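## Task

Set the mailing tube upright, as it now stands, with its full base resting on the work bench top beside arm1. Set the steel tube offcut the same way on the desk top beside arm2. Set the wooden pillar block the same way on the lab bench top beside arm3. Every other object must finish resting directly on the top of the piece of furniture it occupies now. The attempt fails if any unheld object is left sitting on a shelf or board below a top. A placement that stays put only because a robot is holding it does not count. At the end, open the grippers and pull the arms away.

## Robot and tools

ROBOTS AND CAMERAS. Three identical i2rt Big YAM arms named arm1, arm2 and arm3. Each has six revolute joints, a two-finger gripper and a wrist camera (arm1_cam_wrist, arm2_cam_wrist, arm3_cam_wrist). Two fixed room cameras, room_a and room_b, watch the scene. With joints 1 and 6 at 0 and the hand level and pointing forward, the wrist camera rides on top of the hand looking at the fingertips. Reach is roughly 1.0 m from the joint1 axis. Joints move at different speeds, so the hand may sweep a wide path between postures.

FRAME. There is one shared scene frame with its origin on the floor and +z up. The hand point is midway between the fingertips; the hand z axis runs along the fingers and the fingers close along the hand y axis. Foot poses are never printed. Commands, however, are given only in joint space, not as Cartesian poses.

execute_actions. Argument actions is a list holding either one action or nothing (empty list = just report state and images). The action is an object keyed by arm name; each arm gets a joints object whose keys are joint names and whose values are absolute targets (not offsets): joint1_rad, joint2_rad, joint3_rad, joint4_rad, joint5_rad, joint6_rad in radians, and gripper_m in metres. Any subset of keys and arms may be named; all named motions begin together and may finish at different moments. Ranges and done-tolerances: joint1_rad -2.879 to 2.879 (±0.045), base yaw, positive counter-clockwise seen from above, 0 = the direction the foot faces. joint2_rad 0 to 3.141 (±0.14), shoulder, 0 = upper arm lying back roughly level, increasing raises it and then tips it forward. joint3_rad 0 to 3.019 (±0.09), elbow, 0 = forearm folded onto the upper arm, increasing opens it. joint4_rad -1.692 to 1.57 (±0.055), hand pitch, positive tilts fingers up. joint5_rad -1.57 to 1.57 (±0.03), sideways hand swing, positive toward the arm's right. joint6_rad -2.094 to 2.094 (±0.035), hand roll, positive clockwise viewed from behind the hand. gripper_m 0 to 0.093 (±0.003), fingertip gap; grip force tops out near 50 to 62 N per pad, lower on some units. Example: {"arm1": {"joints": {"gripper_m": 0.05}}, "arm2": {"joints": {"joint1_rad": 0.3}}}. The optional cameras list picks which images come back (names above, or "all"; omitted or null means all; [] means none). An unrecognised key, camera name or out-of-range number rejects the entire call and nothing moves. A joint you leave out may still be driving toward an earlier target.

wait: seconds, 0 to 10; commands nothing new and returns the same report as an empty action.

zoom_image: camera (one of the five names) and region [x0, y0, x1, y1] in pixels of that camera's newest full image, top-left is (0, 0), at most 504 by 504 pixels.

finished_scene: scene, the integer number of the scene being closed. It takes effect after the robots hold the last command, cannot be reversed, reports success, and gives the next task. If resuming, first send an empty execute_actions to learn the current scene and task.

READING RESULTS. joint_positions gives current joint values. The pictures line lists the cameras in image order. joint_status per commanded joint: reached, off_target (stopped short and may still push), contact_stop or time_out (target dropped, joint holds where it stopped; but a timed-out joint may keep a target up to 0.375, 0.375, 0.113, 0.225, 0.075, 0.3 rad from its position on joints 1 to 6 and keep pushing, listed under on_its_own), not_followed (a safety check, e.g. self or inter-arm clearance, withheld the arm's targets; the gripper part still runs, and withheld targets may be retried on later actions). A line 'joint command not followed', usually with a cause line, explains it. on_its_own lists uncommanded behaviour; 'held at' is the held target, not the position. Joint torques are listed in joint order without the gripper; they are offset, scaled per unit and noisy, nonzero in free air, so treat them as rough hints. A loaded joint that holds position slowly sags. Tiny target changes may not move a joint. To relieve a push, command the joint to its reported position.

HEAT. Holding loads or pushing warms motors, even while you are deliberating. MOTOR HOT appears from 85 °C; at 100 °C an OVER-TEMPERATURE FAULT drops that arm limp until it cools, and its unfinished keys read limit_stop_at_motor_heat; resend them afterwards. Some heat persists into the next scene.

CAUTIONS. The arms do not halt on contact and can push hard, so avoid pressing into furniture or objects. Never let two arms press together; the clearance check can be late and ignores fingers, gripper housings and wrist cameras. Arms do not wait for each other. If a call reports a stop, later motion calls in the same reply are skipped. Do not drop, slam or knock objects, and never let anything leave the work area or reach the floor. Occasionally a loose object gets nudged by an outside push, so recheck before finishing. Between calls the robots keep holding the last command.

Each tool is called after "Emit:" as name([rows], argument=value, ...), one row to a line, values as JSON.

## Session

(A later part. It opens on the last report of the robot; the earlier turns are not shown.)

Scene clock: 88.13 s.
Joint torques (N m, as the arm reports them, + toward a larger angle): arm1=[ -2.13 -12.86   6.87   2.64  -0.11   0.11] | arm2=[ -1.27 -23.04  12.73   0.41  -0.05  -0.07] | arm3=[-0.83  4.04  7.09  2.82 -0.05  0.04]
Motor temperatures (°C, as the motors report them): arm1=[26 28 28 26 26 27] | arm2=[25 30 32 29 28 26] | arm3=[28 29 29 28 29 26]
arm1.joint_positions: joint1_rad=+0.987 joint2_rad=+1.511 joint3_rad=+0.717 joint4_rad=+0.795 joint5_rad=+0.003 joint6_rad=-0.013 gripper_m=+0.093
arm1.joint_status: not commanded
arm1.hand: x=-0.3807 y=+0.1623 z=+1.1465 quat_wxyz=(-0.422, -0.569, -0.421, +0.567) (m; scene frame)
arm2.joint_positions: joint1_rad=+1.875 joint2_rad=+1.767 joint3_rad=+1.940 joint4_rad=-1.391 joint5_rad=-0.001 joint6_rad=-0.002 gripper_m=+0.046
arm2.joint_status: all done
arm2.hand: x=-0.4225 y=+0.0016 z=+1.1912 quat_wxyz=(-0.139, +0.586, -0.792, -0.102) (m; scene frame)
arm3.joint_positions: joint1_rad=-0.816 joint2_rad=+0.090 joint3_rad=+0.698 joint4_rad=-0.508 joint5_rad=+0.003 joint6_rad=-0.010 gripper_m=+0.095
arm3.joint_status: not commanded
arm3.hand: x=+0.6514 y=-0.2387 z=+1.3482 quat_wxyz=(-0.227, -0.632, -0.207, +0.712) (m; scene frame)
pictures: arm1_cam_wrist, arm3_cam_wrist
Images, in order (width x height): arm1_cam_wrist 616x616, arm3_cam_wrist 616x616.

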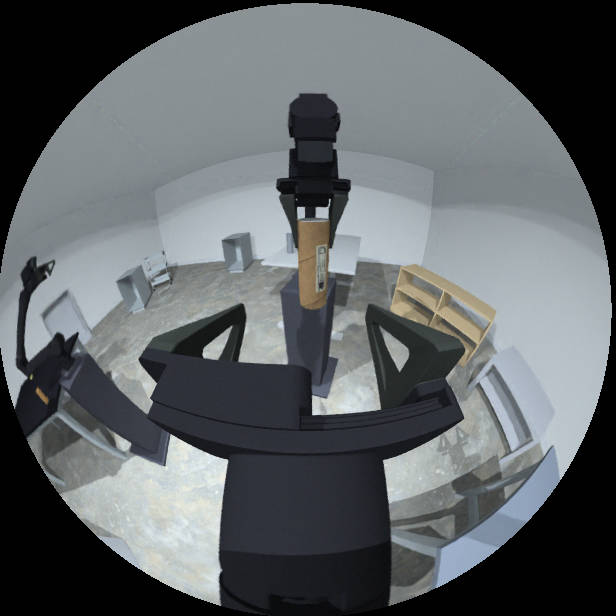

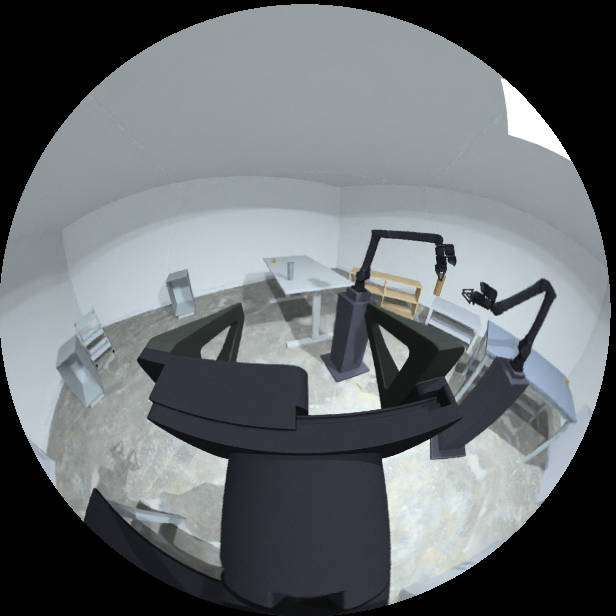

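Emit:
execute_actions([
  {"arm2":{"joints":{"joint1_rad":1.85,"joint3_rad":2.03}},"arm1":{"joints":{"joint2_rad":1.80,"joint3_rad":1.045}}},
], cameras=["arm1_cam_wrist","arm3_cam_wrist"])

Emit:
zoom_image(camera="arm3_cam_wrist", region=[410, 230, 500, 310])

Scene clock: 91.63 s.
Joint torques (N m, as the arm reports them, + toward a larger angle): arm1=[ -2.54 -18.53   9.95   2.5   -0.11   0.11] | arm2=[ -0.44 -23.55  13.14   0.54  -0.02  -0.05] | arm3=[-0.87  4.11  7.1   2.84 -0.05  0.04]
Motor temperatures (°C, as the motors report them): arm1=[26 28 29 26 26 27] | arm2=[25 31 33 29 28 26] | arm3=[28 29 29 28 29 26]
arm1.joint_positions: joint1_rad=+0.987 joint2_rad=+1.814 joint3_rad=+0.996 joint4_rad=+0.799 joint5_rad=+0.003 joint6_rad=-0.013 gripper_m=+0.093
arm1.joint_status: all done
arm1.hand: x=-0.4103 y=+0.0612 z=+1.1040 quat_wxyz=(-0.418, -0.575, -0.425, +0.561) (m; scene frame)
arm2.joint_positions: joint1_rad=+1.861 joint2_rad=+1.767 joint3_rad=+1.973 joint4_rad=-1.392 joint5_rad=-0.001 joint6_rad=-0.002 gripper_m=+0.046
arm2.joint_status: all done
arm2.hand: x=-0.4124 y=+0.0035 z=+1.2063 quat_wxyz=(-0.153, +0.579, -0.794, -0.110) (m; scene frame)
arm3.joint_positions: joint1_rad=-0.816 joint2_rad=+0.090 joint3_rad=+0.698 joint4_rad=-0.508 joint5_rad=+0.003 joint6_rad=-0.010 gripper_m=+0.095
arm3.joint_status: not commanded
arm3.hand: x=+0.6514 y=-0.2387 z=+1.3482 quat_wxyz=(-0.227, -0.632, -0.207, +0.712) (m; scene frame)
pictures: arm1_cam_wrist, arm3_cam_wrist
Images, in order (width x height): arm1_cam_wrist 616x616, arm3_cam_wrist 616x616.

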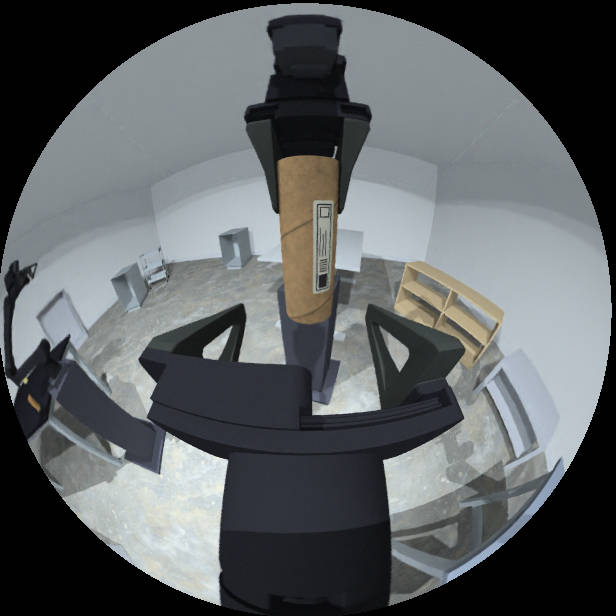

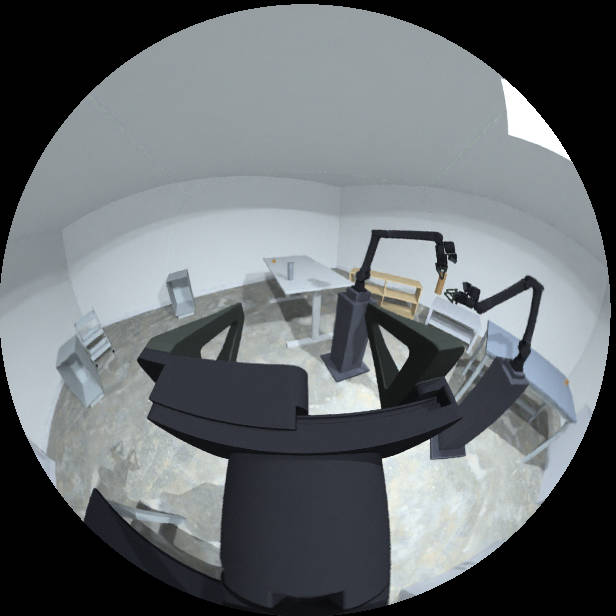

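Region (410, 230, 500, 310) of arm3_cam_wrist's 616x616 image, scaled by 5.600, with more detail than that image has.

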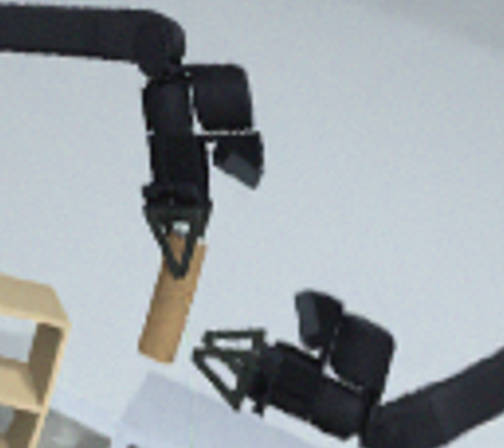

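Emit:
execute_actions([
  {"arm1":{"joints":{"joint2_rad":1.912,"joint3_rad":1.245,"joint4_rad":0.73}}},
], cameras=["arm1_cam_wrist","arm3_cam_wrist"])

Emit:
zoom_image(camera="arm3_cam_wrist", region=[410, 230, 500, 310])

Scene clock: 94.33 s.
Joint torques (N m, as the arm reports them, + toward a larger angle): arm1=[ -2.64 -20.49  10.38   1.4   -0.07   0.11] | arm2=[ -1.09 -23.48  13.14   0.42  -0.02  -0.06] | arm3=[-0.86  3.95  7.09  2.81 -0.05  0.04]
Motor temperatures (°C, as the motors report them): arm1=[26 28 29 26 26 27] | arm2=[25 31 33 29 28 26] | arm3=[28 29 29 28 29 26]
arm1.joint_positions: joint1_rad=+0.987 joint2_rad=+1.923 joint3_rad=+1.196 joint4_rad=+0.739 joint5_rad=+0.003 joint6_rad=-0.013 gripper_m=+0.093
arm1.joint_status: all done
arm1.hand: x=-0.4282 y=+0.0024 z=+1.1174 quat_wxyz=(-0.424, -0.566, -0.418, +0.570) (m; scene frame)
arm2.joint_positions: joint1_rad=+1.861 joint2_rad=+1.767 joint3_rad=+1.973 joint4_rad=-1.392 joint5_rad=-0.001 joint6_rad=-0.002 gripper_m=+0.046
arm2.joint_status: not commanded
arm2.hand: x=-0.4124 y=+0.0035 z=+1.2063 quat_wxyz=(-0.153, +0.579, -0.794, -0.110) (m; scene frame)
arm3.joint_positions: joint1_rad=-0.816 joint2_rad=+0.090 joint3_rad=+0.698 joint4_rad=-0.508 joint5_rad=+0.003 joint6_rad=-0.010 gripper_m=+0.095
arm3.joint_status: not commanded
arm3.hand: x=+0.6514 y=-0.2387 z=+1.3482 quat_wxyz=(-0.227, -0.632, -0.207, +0.712) (m; scene frame)
pictures: arm1_cam_wrist, arm3_cam_wrist
Images, in order (width x height): arm1_cam_wrist 616x616, arm3_cam_wrist 616x616.

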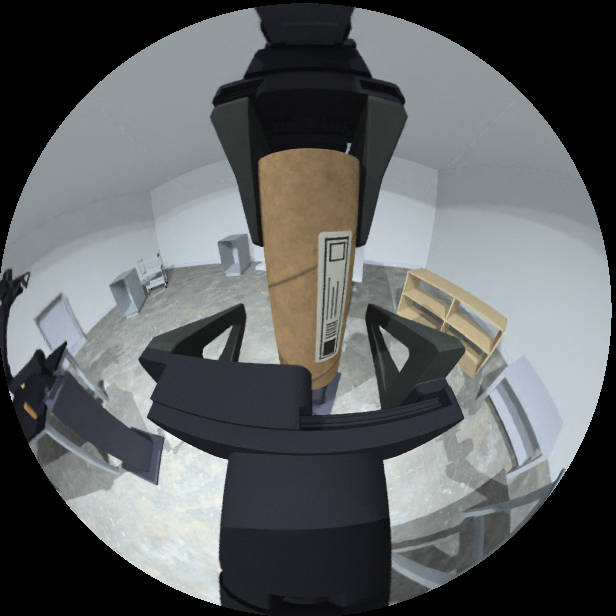

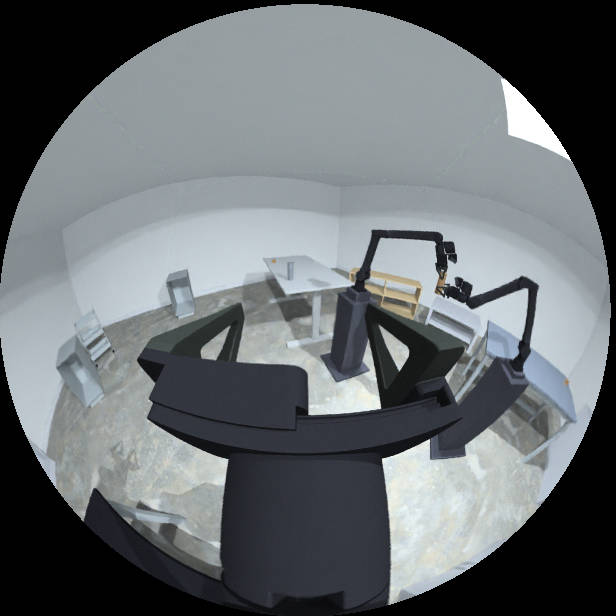

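Region (410, 230, 500, 310) of arm3_cam_wrist's 616x616 image, scaled by 5.600, with more detail than that image has.

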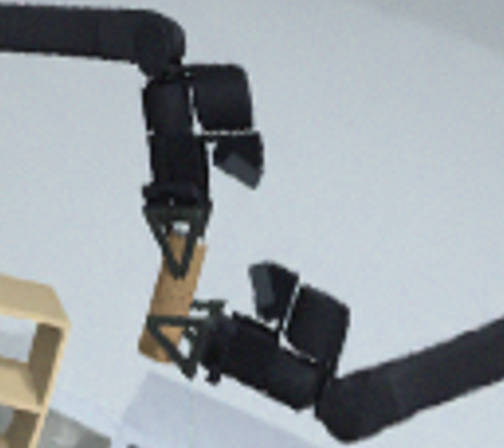

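Emit:
execute_actions([
  {"arm1":{"joints":{"gripper_m":0.0}}},
], cameras=[])

Emit:
execute_actions([
  {"arm2":{"joints":{"gripper_m":0.093}}},
], cameras=[])

Emit:
execute_actions([
  {"arm2":{"joints":{"joint2_rad":1.55}}},
], cameras=["arm1_cam_wrist"])

Scene clock: 97.37 s.
Joint torques (N m, as the arm reports them, + toward a larger angle): arm1=[ -2.01 -19.99  10.46   1.52  -0.09   0.09] | arm2=[ -1.07 -23.77  13.12   0.46  -0.31  -0.03] | arm3=[-0.86  3.99  7.11  2.83 -0.05  0.04]
Motor temperatures (°C, as the motors report them): arm1=[26 28 29 26 26 27] | arm2=[25 31 34 29 28 26] | arm3=[28 29 29 28 29 26]
arm1.joint_positions: joint1_rad=+0.987 joint2_rad=+1.923 joint3_rad=+1.196 joint4_rad=+0.739 joint5_rad=+0.003 joint6_rad=-0.015 gripper_m=+0.046
arm1.joint_status: gripper_m off_target (ended at +0.046, target +0.000)
arm1.hand: x=-0.4288 y=+0.0025 z=+1.1172 quat_wxyz=(-0.423, -0.566, -0.419, +0.570) (m; scene frame)
arm2.joint_positions: joint1_rad=+1.860 joint2_rad=+1.767 joint3_rad=+1.973 joint4_rad=-1.392 joint5_rad=+0.004 joint6_rad=-0.003 gripper_m=+0.046
arm2.joint_status: not commanded
arm2.hand: x=-0.4110 y=+0.0031 z=+1.2065 quat_wxyz=(-0.155, +0.578, -0.794, -0.108) (m; scene frame)
arm3.joint_positions: joint1_rad=-0.816 joint2_rad=+0.090 joint3_rad=+0.698 joint4_rad=-0.508 joint5_rad=+0.003 joint6_rad=-0.010 gripper_m=+0.095
arm3.joint_status: not commanded
arm3.hand: x=+0.6514 y=-0.2387 z=+1.3482 quat_wxyz=(-0.227, -0.632, -0.207, +0.712) (m; scene frame)
pictures: none
No camera images: the call's "cameras" was empty. Leave "cameras" out to get every camera's image.

Scene clock: 98.07 s.
Joint torques (N m, as the arm reports them, + toward a larger angle): arm1=[ -1.98 -19.91  10.41   1.61  -0.09   0.12] | arm2=[ -0.6  -23.46  13.18   0.46  -0.19  -0.02] | arm3=[-0.82  4.12  7.08  2.82 -0.05  0.04]
Motor temperatures (°C, as the motors report them): arm1=[26 28 29 26 26 27] | arm2=[25 31 34 29 28 26] | arm3=[28 29 29 28 29 26]
arm1.joint_positions: joint1_rad=+0.987 joint2_rad=+1.923 joint3_rad=+1.196 joint4_rad=+0.739 joint5_rad=+0.003 joint6_rad=-0.014 gripper_m=+0.046
arm1.joint_status: not commanded
arm1.hand: x=-0.4287 y=+0.0025 z=+1.1172 quat_wxyz=(-0.423, -0.566, -0.419, +0.570) (m; scene frame)
arm2.joint_positions: joint1_rad=+1.860 joint2_rad=+1.767 joint3_rad=+1.973 joint4_rad=-1.392 joint5_rad=+0.002 joint6_rad=-0.003 gripper_m=+0.093
arm2.joint_status: all done
arm2.hand: x=-0.4113 y=+0.0032 z=+1.2065 quat_wxyz=(-0.154, +0.579, -0.794, -0.109) (m; scene frame)
arm3.joint_positions: joint1_rad=-0.816 joint2_rad=+0.090 joint3_rad=+0.698 joint4_rad=-0.508 joint5_rad=+0.003 joint6_rad=-0.010 gripper_m=+0.095
arm3.joint_status: not commanded
arm3.hand: x=+0.6514 y=-0.2387 z=+1.3482 quat_wxyz=(-0.227, -0.632, -0.207, +0.712) (m; scene frame)
pictures: none
No camera images: the call's "cameras" was empty. Leave "cameras" out to get every camera's image.

Scene clock: 99.33 s.
Joint torques (N m, as the arm reports them, + toward a larger angle): arm1=[ -1.91 -19.93  10.43   1.47  -0.09   0.15] | arm2=[ -1.1  -14.23  10.38   0.94  -0.21  -0.04] | arm3=[-0.93  4.07  7.07  2.82 -0.05  0.04]
Motor temperatures (°C, as the motors report them): arm1=[26 28 29 26 26 27] | arm2=[25 31 34 29 28 26] | arm3=[28 29 29 28 29 26]
arm1.joint_positions: joint1_rad=+0.987 joint2_rad=+1.923 joint3_rad=+1.196 joint4_rad=+0.739 joint5_rad=+0.003 joint6_rad=-0.014 gripper_m=+0.046
arm1.joint_status: not commanded
arm1.hand: x=-0.4287 y=+0.0025 z=+1.1172 quat_wxyz=(-0.423, -0.566, -0.419, +0.570) (m; scene frame)
arm2.joint_positions: joint1_rad=+1.860 joint2_rad=+1.522 joint3_rad=+2.005 joint4_rad=-1.392 joint5_rad=+0.002 joint6_rad=-0.003 gripper_m=+0.093
arm2.joint_status: all done
arm2.hand: x=-0.4324 y=-0.0606 z=+1.3635 quat_wxyz=(-0.263, +0.558, -0.765, -0.187) (m; scene frame)
arm3.joint_positions: joint1_rad=-0.816 joint2_rad=+0.090 joint3_rad=+0.698 joint4_rad=-0.508 joint5_rad=+0.003 joint6_rad=-0.010 gripper_m=+0.095
arm3.joint_status: not commanded
arm3.hand: x=+0.6514 y=-0.2387 z=+1.3482 quat_wxyz=(-0.227, -0.632, -0.207, +0.712) (m; scene frame)
pictures: arm1_cam_wrist
Images, in order (width x height): arm1_cam_wrist 616x616.

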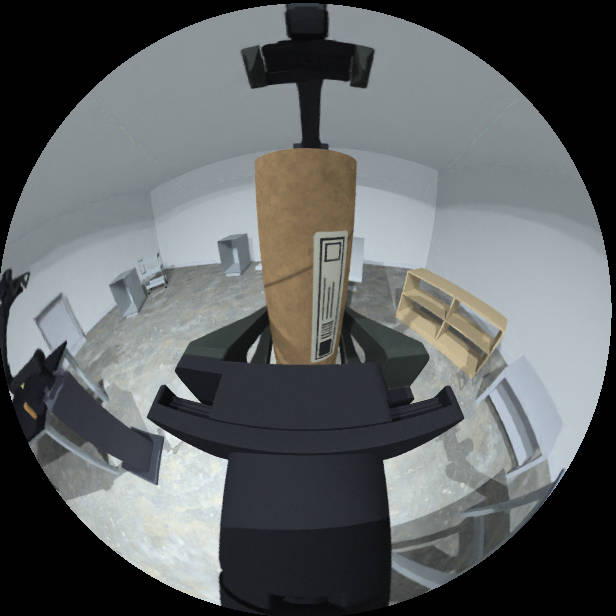

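Emit:
execute_actions([
  {"arm1":{"joints":{"joint1_rad":-0.8,"joint2_rad":2.41,"joint3_rad":1.21,"joint4_rad":1.27}},"arm2":{"joints":{"joint2_rad":0.9,"joint3_rad":1.2,"joint4_rad":-0.3}},"arm3":{"joints":{"joint1_rad":-0.816,"joint2_rad":1.2,"joint3_rad":1.2,"joint4_rad":-1.0}}},
], cameras=["room_a","room_b","arm2_cam_wrist"])

Emit:
zoom_image(camera="room_b", region=[100, 190, 200, 265])

Emit:
zoom_image(camera="room_a", region=[220, 280, 340, 370])

Scene clock: 103.13 s.
Joint torques (N m, as the arm reports them, + toward a larger angle): arm1=[ -3.28 -22.27   4.27   2.63  -0.09   0.09] | arm2=[-1.1  -6.16  9.07  3.16 -0.23 -0.02] | arm3=[ -0.88 -12.46   9.9    1.42  -0.06   0.04]
Motor temperatures (°C, as the motors report them): arm1=[26 29 29 26 26 27] | arm2=[25 30 34 29 28 26] | arm3=[28 29 29 28 29 26]
arm1.joint_positions: joint1_rad=-0.802 joint2_rad=+2.419 joint3_rad=+1.205 joint4_rad=+1.246 joint5_rad=+0.002 joint6_rad=-0.012 gripper_m=+0.046
arm1.joint_status: all done
arm1.hand: x=-0.8452 y=+1.0755 z=+0.8773 quat_wxyz=(+0.187, -0.680, +0.171, +0.688) (m; scene frame)
arm2.joint_positions: joint1_rad=+1.860 joint2_rad=+0.897 joint3_rad=+1.210 joint4_rad=-0.328 joint5_rad=+0.002 joint6_rad=-0.003 gripper_m=+0.093
arm2.joint_status: all done
arm2.hand: x=-0.4671 y=-0.1668 z=+1.4509 quat_wxyz=(-0.568, +0.421, -0.577, -0.409) (m; scene frame)
arm3.joint_positions: joint1_rad=-0.816 joint2_rad=+1.212 joint3_rad=+1.169 joint4_rad=-0.992 joint5_rad=+0.003 joint6_rad=-0.010 gripper_m=+0.095
arm3.joint_status: all done
arm3.hand: x=+0.4463 y=-0.3881 z=+1.1587 quat_wxyz=(-0.082, -0.914, -0.301, +0.260) (m; scene frame)
pictures: arm2_cam_wrist, room_a, room_b
Images, in order (width x height): arm2_cam_wrist 616x616, room_a 504x504, room_b 504x504.

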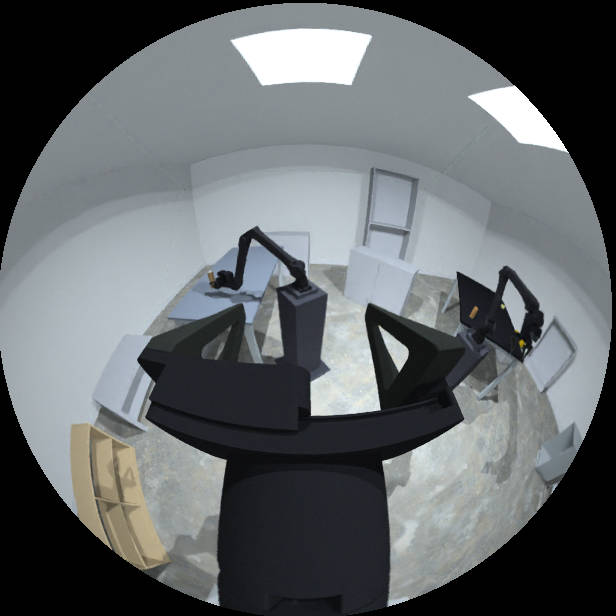

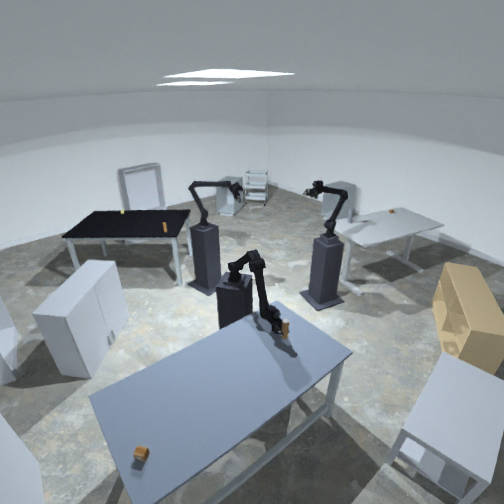

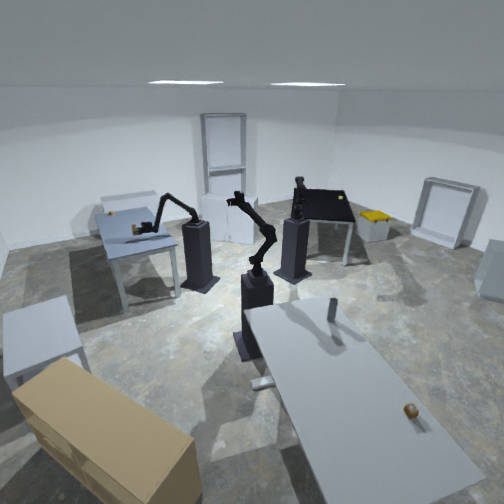

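Region (100, 190, 200, 265) of room_b's 504x504 image, scaled by 5.040, with more detail than that image has; it fills the top 378 rows of this view, and the rest is white.

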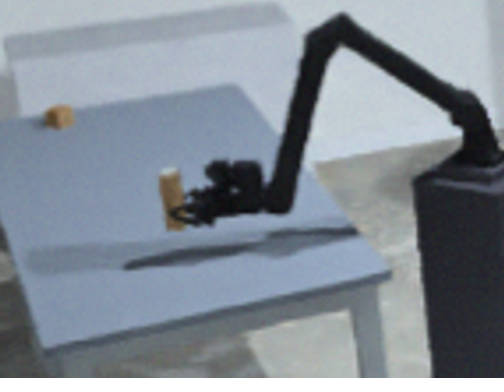

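Region (220, 280, 340, 370) of room_a's 504x504 image, scaled by 4.200, with more detail than that image has; it fills the top 378 rows of this view, and the rest is white.

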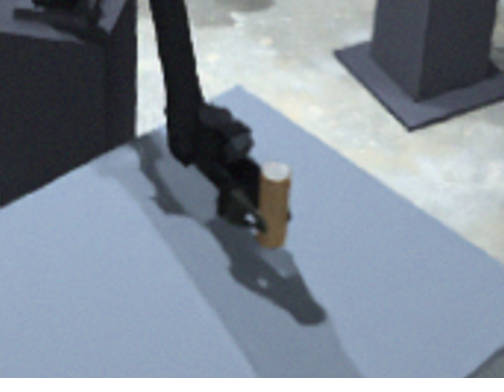

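Emit:
execute_actions([
  {"arm1":{"joints":{"joint2_rad":2.545,"joint4_rad":1.40}},"arm3":{"joints":{"joint1_rad":-0.3}}},
], cameras=["room_b"])

Emit:
zoom_image(camera="room_b", region=[110, 210, 180, 260])

Scene clock: 105.67 s.
Joint torques (N m, as the arm reports them, + toward a larger angle): arm1=[ -2.8  -22.09   3.32   2.62  -0.02   0.08] | arm2=[-1.61 -5.9   8.86  3.2  -0.21 -0.03] | arm3=[ -0.73 -12.45   9.95   1.43   0.06   0.02]
Motor temperatures (°C, as the motors report them): arm1=[26 29 29 26 26 27] | arm2=[25 30 34 29 28 26] | arm3=[28 29 29 28 29 26]
arm1.joint_positions: joint1_rad=-0.802 joint2_rad=+2.569 joint3_rad=+1.205 joint4_rad=+1.374 joint5_rad=+0.002 joint6_rad=-0.011 gripper_m=+0.046
arm1.joint_status: all done
arm1.hand: x=-0.8188 y=+1.0613 z=+0.8050 quat_wxyz=(+0.185, -0.687, +0.174, +0.681) (m; scene frame)
arm2.joint_positions: joint1_rad=+1.860 joint2_rad=+0.897 joint3_rad=+1.210 joint4_rad=-0.328 joint5_rad=+0.002 joint6_rad=-0.003 gripper_m=+0.093
arm2.joint_status: not commanded
arm2.hand: x=-0.4671 y=-0.1668 z=+1.4509 quat_wxyz=(-0.568, +0.421, -0.577, -0.409) (m; scene frame)
arm3.joint_positions: joint1_rad=-0.303 joint2_rad=+1.212 joint3_rad=+1.169 joint4_rad=-0.992 joint5_rad=+0.000 joint6_rad=-0.008 gripper_m=+0.095
arm3.joint_status: all done
arm3.hand: x=+0.6269 y=-0.5364 z=+1.1580 quat_wxyz=(-0.143, -0.807, -0.524, +0.232) (m; scene frame)
pictures: room_b
Images, in order (width x height): room_b 504x504.

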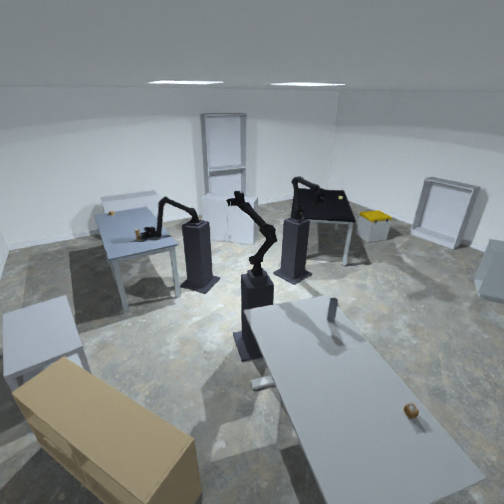

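Region (110, 210, 180, 260) of room_b's 504x504 image, scaled by 7.200, with more detail than that image has; it fills the top 360 rows of this view, and the rest is white.

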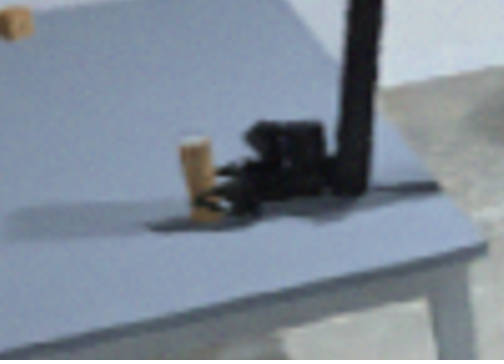

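Emit:
execute_actions([
  {"arm1":{"joints":{"joint2_rad":2.585,"joint4_rad":1.42}}},
], cameras=[])

Scene clock: 108.20 s.
Joint torques (N m, as the arm reports them, + toward a larger angle): arm1=[ -2.17 -19.92   3.25   2.48  -0.06   0.1 ] | arm2=[-1.12 -6.4   8.88  3.16 -0.2  -0.03] | arm3=[ -0.65 -12.53   9.97   1.41   0.06   0.02]
Motor temperatures (°C, as the motors report them): arm1=[26 29 29 26 26 27] | arm2=[25 30 34 29 28 26] | arm3=[28 29 30 28 29 26]
arm1.joint_positions: joint1_rad=-0.802 joint2_rad=+2.584 joint3_rad=+1.205 joint4_rad=+1.396 joint5_rad=+0.002 joint6_rad=-0.011 gripper_m=+0.046
arm1.joint_status: all done
arm1.hand: x=-0.8157 y=+1.0596 z=+0.8000 quat_wxyz=(+0.186, -0.685, +0.173, +0.683) (m; scene frame)
arm2.joint_positions: joint1_rad=+1.860 joint2_rad=+0.897 joint3_rad=+1.210 joint4_rad=-0.328 joint5_rad=+0.002 joint6_rad=-0.003 gripper_m=+0.093
arm2.joint_status: not commanded
arm2.hand: x=-0.4671 y=-0.1668 z=+1.4509 quat_wxyz=(-0.568, +0.421, -0.577, -0.409) (m; scene frame)
arm3.joint_positions: joint1_rad=-0.303 joint2_rad=+1.212 joint3_rad=+1.169 joint4_rad=-0.992 joint5_rad=+0.000 joint6_rad=-0.008 gripper_m=+0.095
arm3.joint_status: not commanded
arm3.hand: x=+0.6269 y=-0.5364 z=+1.1580 quat_wxyz=(-0.143, -0.807, -0.524, +0.232) (m; scene frame)
pictures: none
No camera images: the call's "cameras" was empty. Leave "cameras" out to get every camera's image.

Emit:
execute_actions([
  {"arm1":{"joints":{"joint2_rad":2.605}}},
], cameras=["room_b"])

Emit:
zoom_image(camera="room_b", region=[120, 220, 170, 255])

Scene clock: 110.10 s.
Joint torques (N m, as the arm reports them, + toward a larger angle): arm1=[ -2.4  -18.69   3.28   2.43  -0.08   0.08] | arm2=[-1.08 -6.04  8.8   3.14 -0.2  -0.03] | arm3=[ -0.66 -12.55   9.97   1.41   0.06   0.02]
Motor temperatures (°C, as the motors report them): arm1=[26 29 29 26 26 27] | arm2=[25 30 34 29 28 26] | arm3=[28 29 30 28 29 26]
arm1.joint_positions: joint1_rad=-0.802 joint2_rad=+2.588 joint3_rad=+1.205 joint4_rad=+1.404 joint5_rad=+0.002 joint6_rad=-0.011 gripper_m=+0.046
arm1.joint_status: all done
arm1.hand: x=-0.8149 y=+1.0592 z=+0.7994 quat_wxyz=(+0.186, -0.684, +0.173, +0.684) (m; scene frame)
arm2.joint_positions: joint1_rad=+1.860 joint2_rad=+0.897 joint3_rad=+1.210 joint4_rad=-0.328 joint5_rad=+0.002 joint6_rad=-0.003 gripper_m=+0.093
arm2.joint_status: not commanded
arm2.hand: x=-0.4671 y=-0.1668 z=+1.4509 quat_wxyz=(-0.568, +0.421, -0.577, -0.409) (m; scene frame)
arm3.joint_positions: joint1_rad=-0.303 joint2_rad=+1.212 joint3_rad=+1.169 joint4_rad=-0.992 joint5_rad=+0.000 joint6_rad=-0.008 gripper_m=+0.095
arm3.joint_status: not commanded
arm3.hand: x=+0.6269 y=-0.5364 z=+1.1580 quat_wxyz=(-0.143, -0.807, -0.524, +0.232) (m; scene frame)
pictures: room_b
Images, in order (width x height): room_b 504x504.

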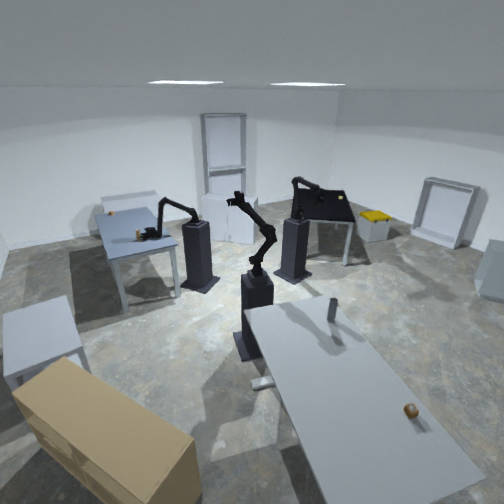

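Region (120, 220, 170, 255) of room_b's 504x504 image, scaled by 10.080, with more detail than that image has; it fills the top 353 rows of this view, and the rest is white.

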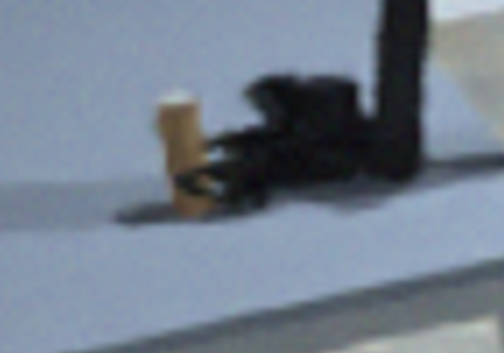

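Emit:
execute_actions([
  {"arm1":{"joints":{"gripper_m":0.093,"joint2_rad":2.58}}},
], cameras=[])

Emit:
execute_actions([
  {"arm1":{"joints":{"joint2_rad":2.05,"joint3_rad":0.95}}},
], cameras=["room_a","room_b"])

Emit:
zoom_image(camera="room_a", region=[60, 190, 220, 290])

Scene clock: 112.33 s.
Joint torques (N m, as the arm reports them, + toward a larger angle): arm1=[ -3.1  -20.52   3.11   2.33  -0.06   0.13] | arm2=[-0.98 -6.29  8.92  3.28 -0.23 -0.03] | arm3=[ -0.64 -12.51   9.94   1.44   0.06   0.03]
Motor temperatures (°C, as the motors report them): arm1=[26 29 28 26 26 27] | arm2=[25 30 33 30 28 26] | arm3=[28 29 30 28 29 26]
arm1.joint_positions: joint1_rad=-0.802 joint2_rad=+2.588 joint3_rad=+1.205 joint4_rad=+1.404 joint5_rad=+0.002 joint6_rad=-0.011 gripper_m=+0.093
arm1.joint_status: all done
arm1.hand: x=-0.8149 y=+1.0591 z=+0.7994 quat_wxyz=(+0.186, -0.684, +0.173, +0.684) (m; scene frame)
arm2.joint_positions: joint1_rad=+1.860 joint2_rad=+0.897 joint3_rad=+1.210 joint4_rad=-0.328 joint5_rad=+0.002 joint6_rad=-0.003 gripper_m=+0.093
arm2.joint_status: not commanded
arm2.hand: x=-0.4671 y=-0.1668 z=+1.4509 quat_wxyz=(-0.568, +0.421, -0.577, -0.409) (m; scene frame)
arm3.joint_positions: joint1_rad=-0.303 joint2_rad=+1.212 joint3_rad=+1.169 joint4_rad=-0.992 joint5_rad=+0.000 joint6_rad=-0.008 gripper_m=+0.095
arm3.joint_status: not commanded
arm3.hand: x=+0.6269 y=-0.5364 z=+1.1580 quat_wxyz=(-0.143, -0.807, -0.524, +0.232) (m; scene frame)
pictures: none
No camera images: the call's "cameras" was empty. Leave "cameras" out to get every camera's image.

Scene clock: 113.77 s.
Joint torques (N m, as the arm reports them, + toward a larger angle): arm1=[ -2.86 -17.13   4.26   1.87  -0.06   0.07] | arm2=[-1.05 -6.14  8.86  3.26 -0.22 -0.06] | arm3=[ -0.71 -12.45   9.93   1.4    0.06   0.03]
Motor temperatures (°C, as the motors report them): arm1=[26 29 28 26 26 27] | arm2=[25 30 33 30 28 26] | arm3=[28 29 30 28 29 26]
arm1.joint_positions: joint1_rad=-0.802 joint2_rad=+2.052 joint3_rad=+0.953 joint4_rad=+1.409 joint5_rad=+0.002 joint6_rad=-0.011 gripper_m=+0.093
arm1.joint_status: all done
arm1.hand: x=-0.7918 y=+1.0441 z=+1.0681 quat_wxyz=(+0.210, -0.577, +0.145, +0.776) (m; scene frame)
arm2.joint_positions: joint1_rad=+1.860 joint2_rad=+0.897 joint3_rad=+1.210 joint4_rad=-0.328 joint5_rad=+0.002 joint6_rad=-0.003 gripper_m=+0.093
arm2.joint_status: not commanded
arm2.hand: x=-0.4671 y=-0.1668 z=+1.4509 quat_wxyz=(-0.568, +0.421, -0.577, -0.409) (m; scene frame)
arm3.joint_positions: joint1_rad=-0.303 joint2_rad=+1.212 joint3_rad=+1.169 joint4_rad=-0.992 joint5_rad=+0.000 joint6_rad=-0.008 gripper_m=+0.095
arm3.joint_status: not commanded
arm3.hand: x=+0.6269 y=-0.5364 z=+1.1580 quat_wxyz=(-0.143, -0.807, -0.524, +0.232) (m; scene frame)
pictures: room_a, room_b
Images, in order (width x height): room_a 504x504, room_b 504x504.

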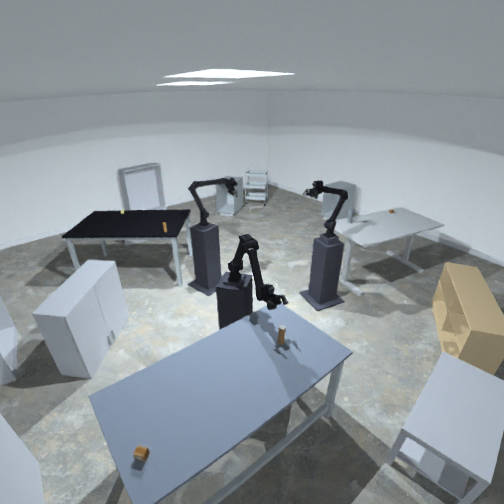

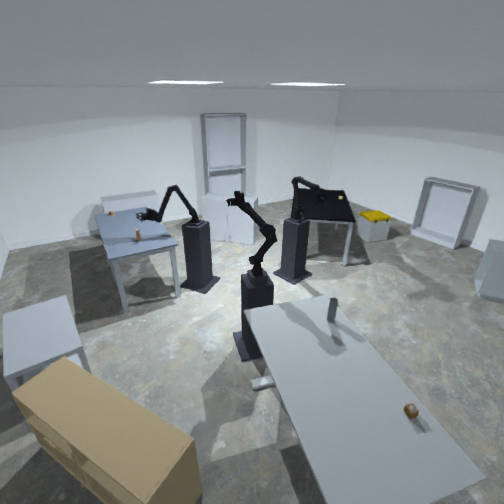

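Region (60, 190, 220, 290) of room_a's 504x504 image, scaled by 3.150, with more detail than that image has; it fills the top 315 rows of this view, and the rest is white.

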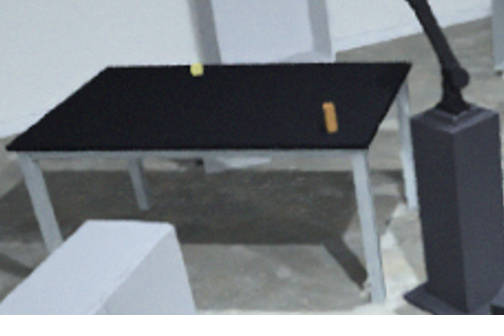

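Emit:
finished_scene(scene=1)

The scene is finished: the task was done.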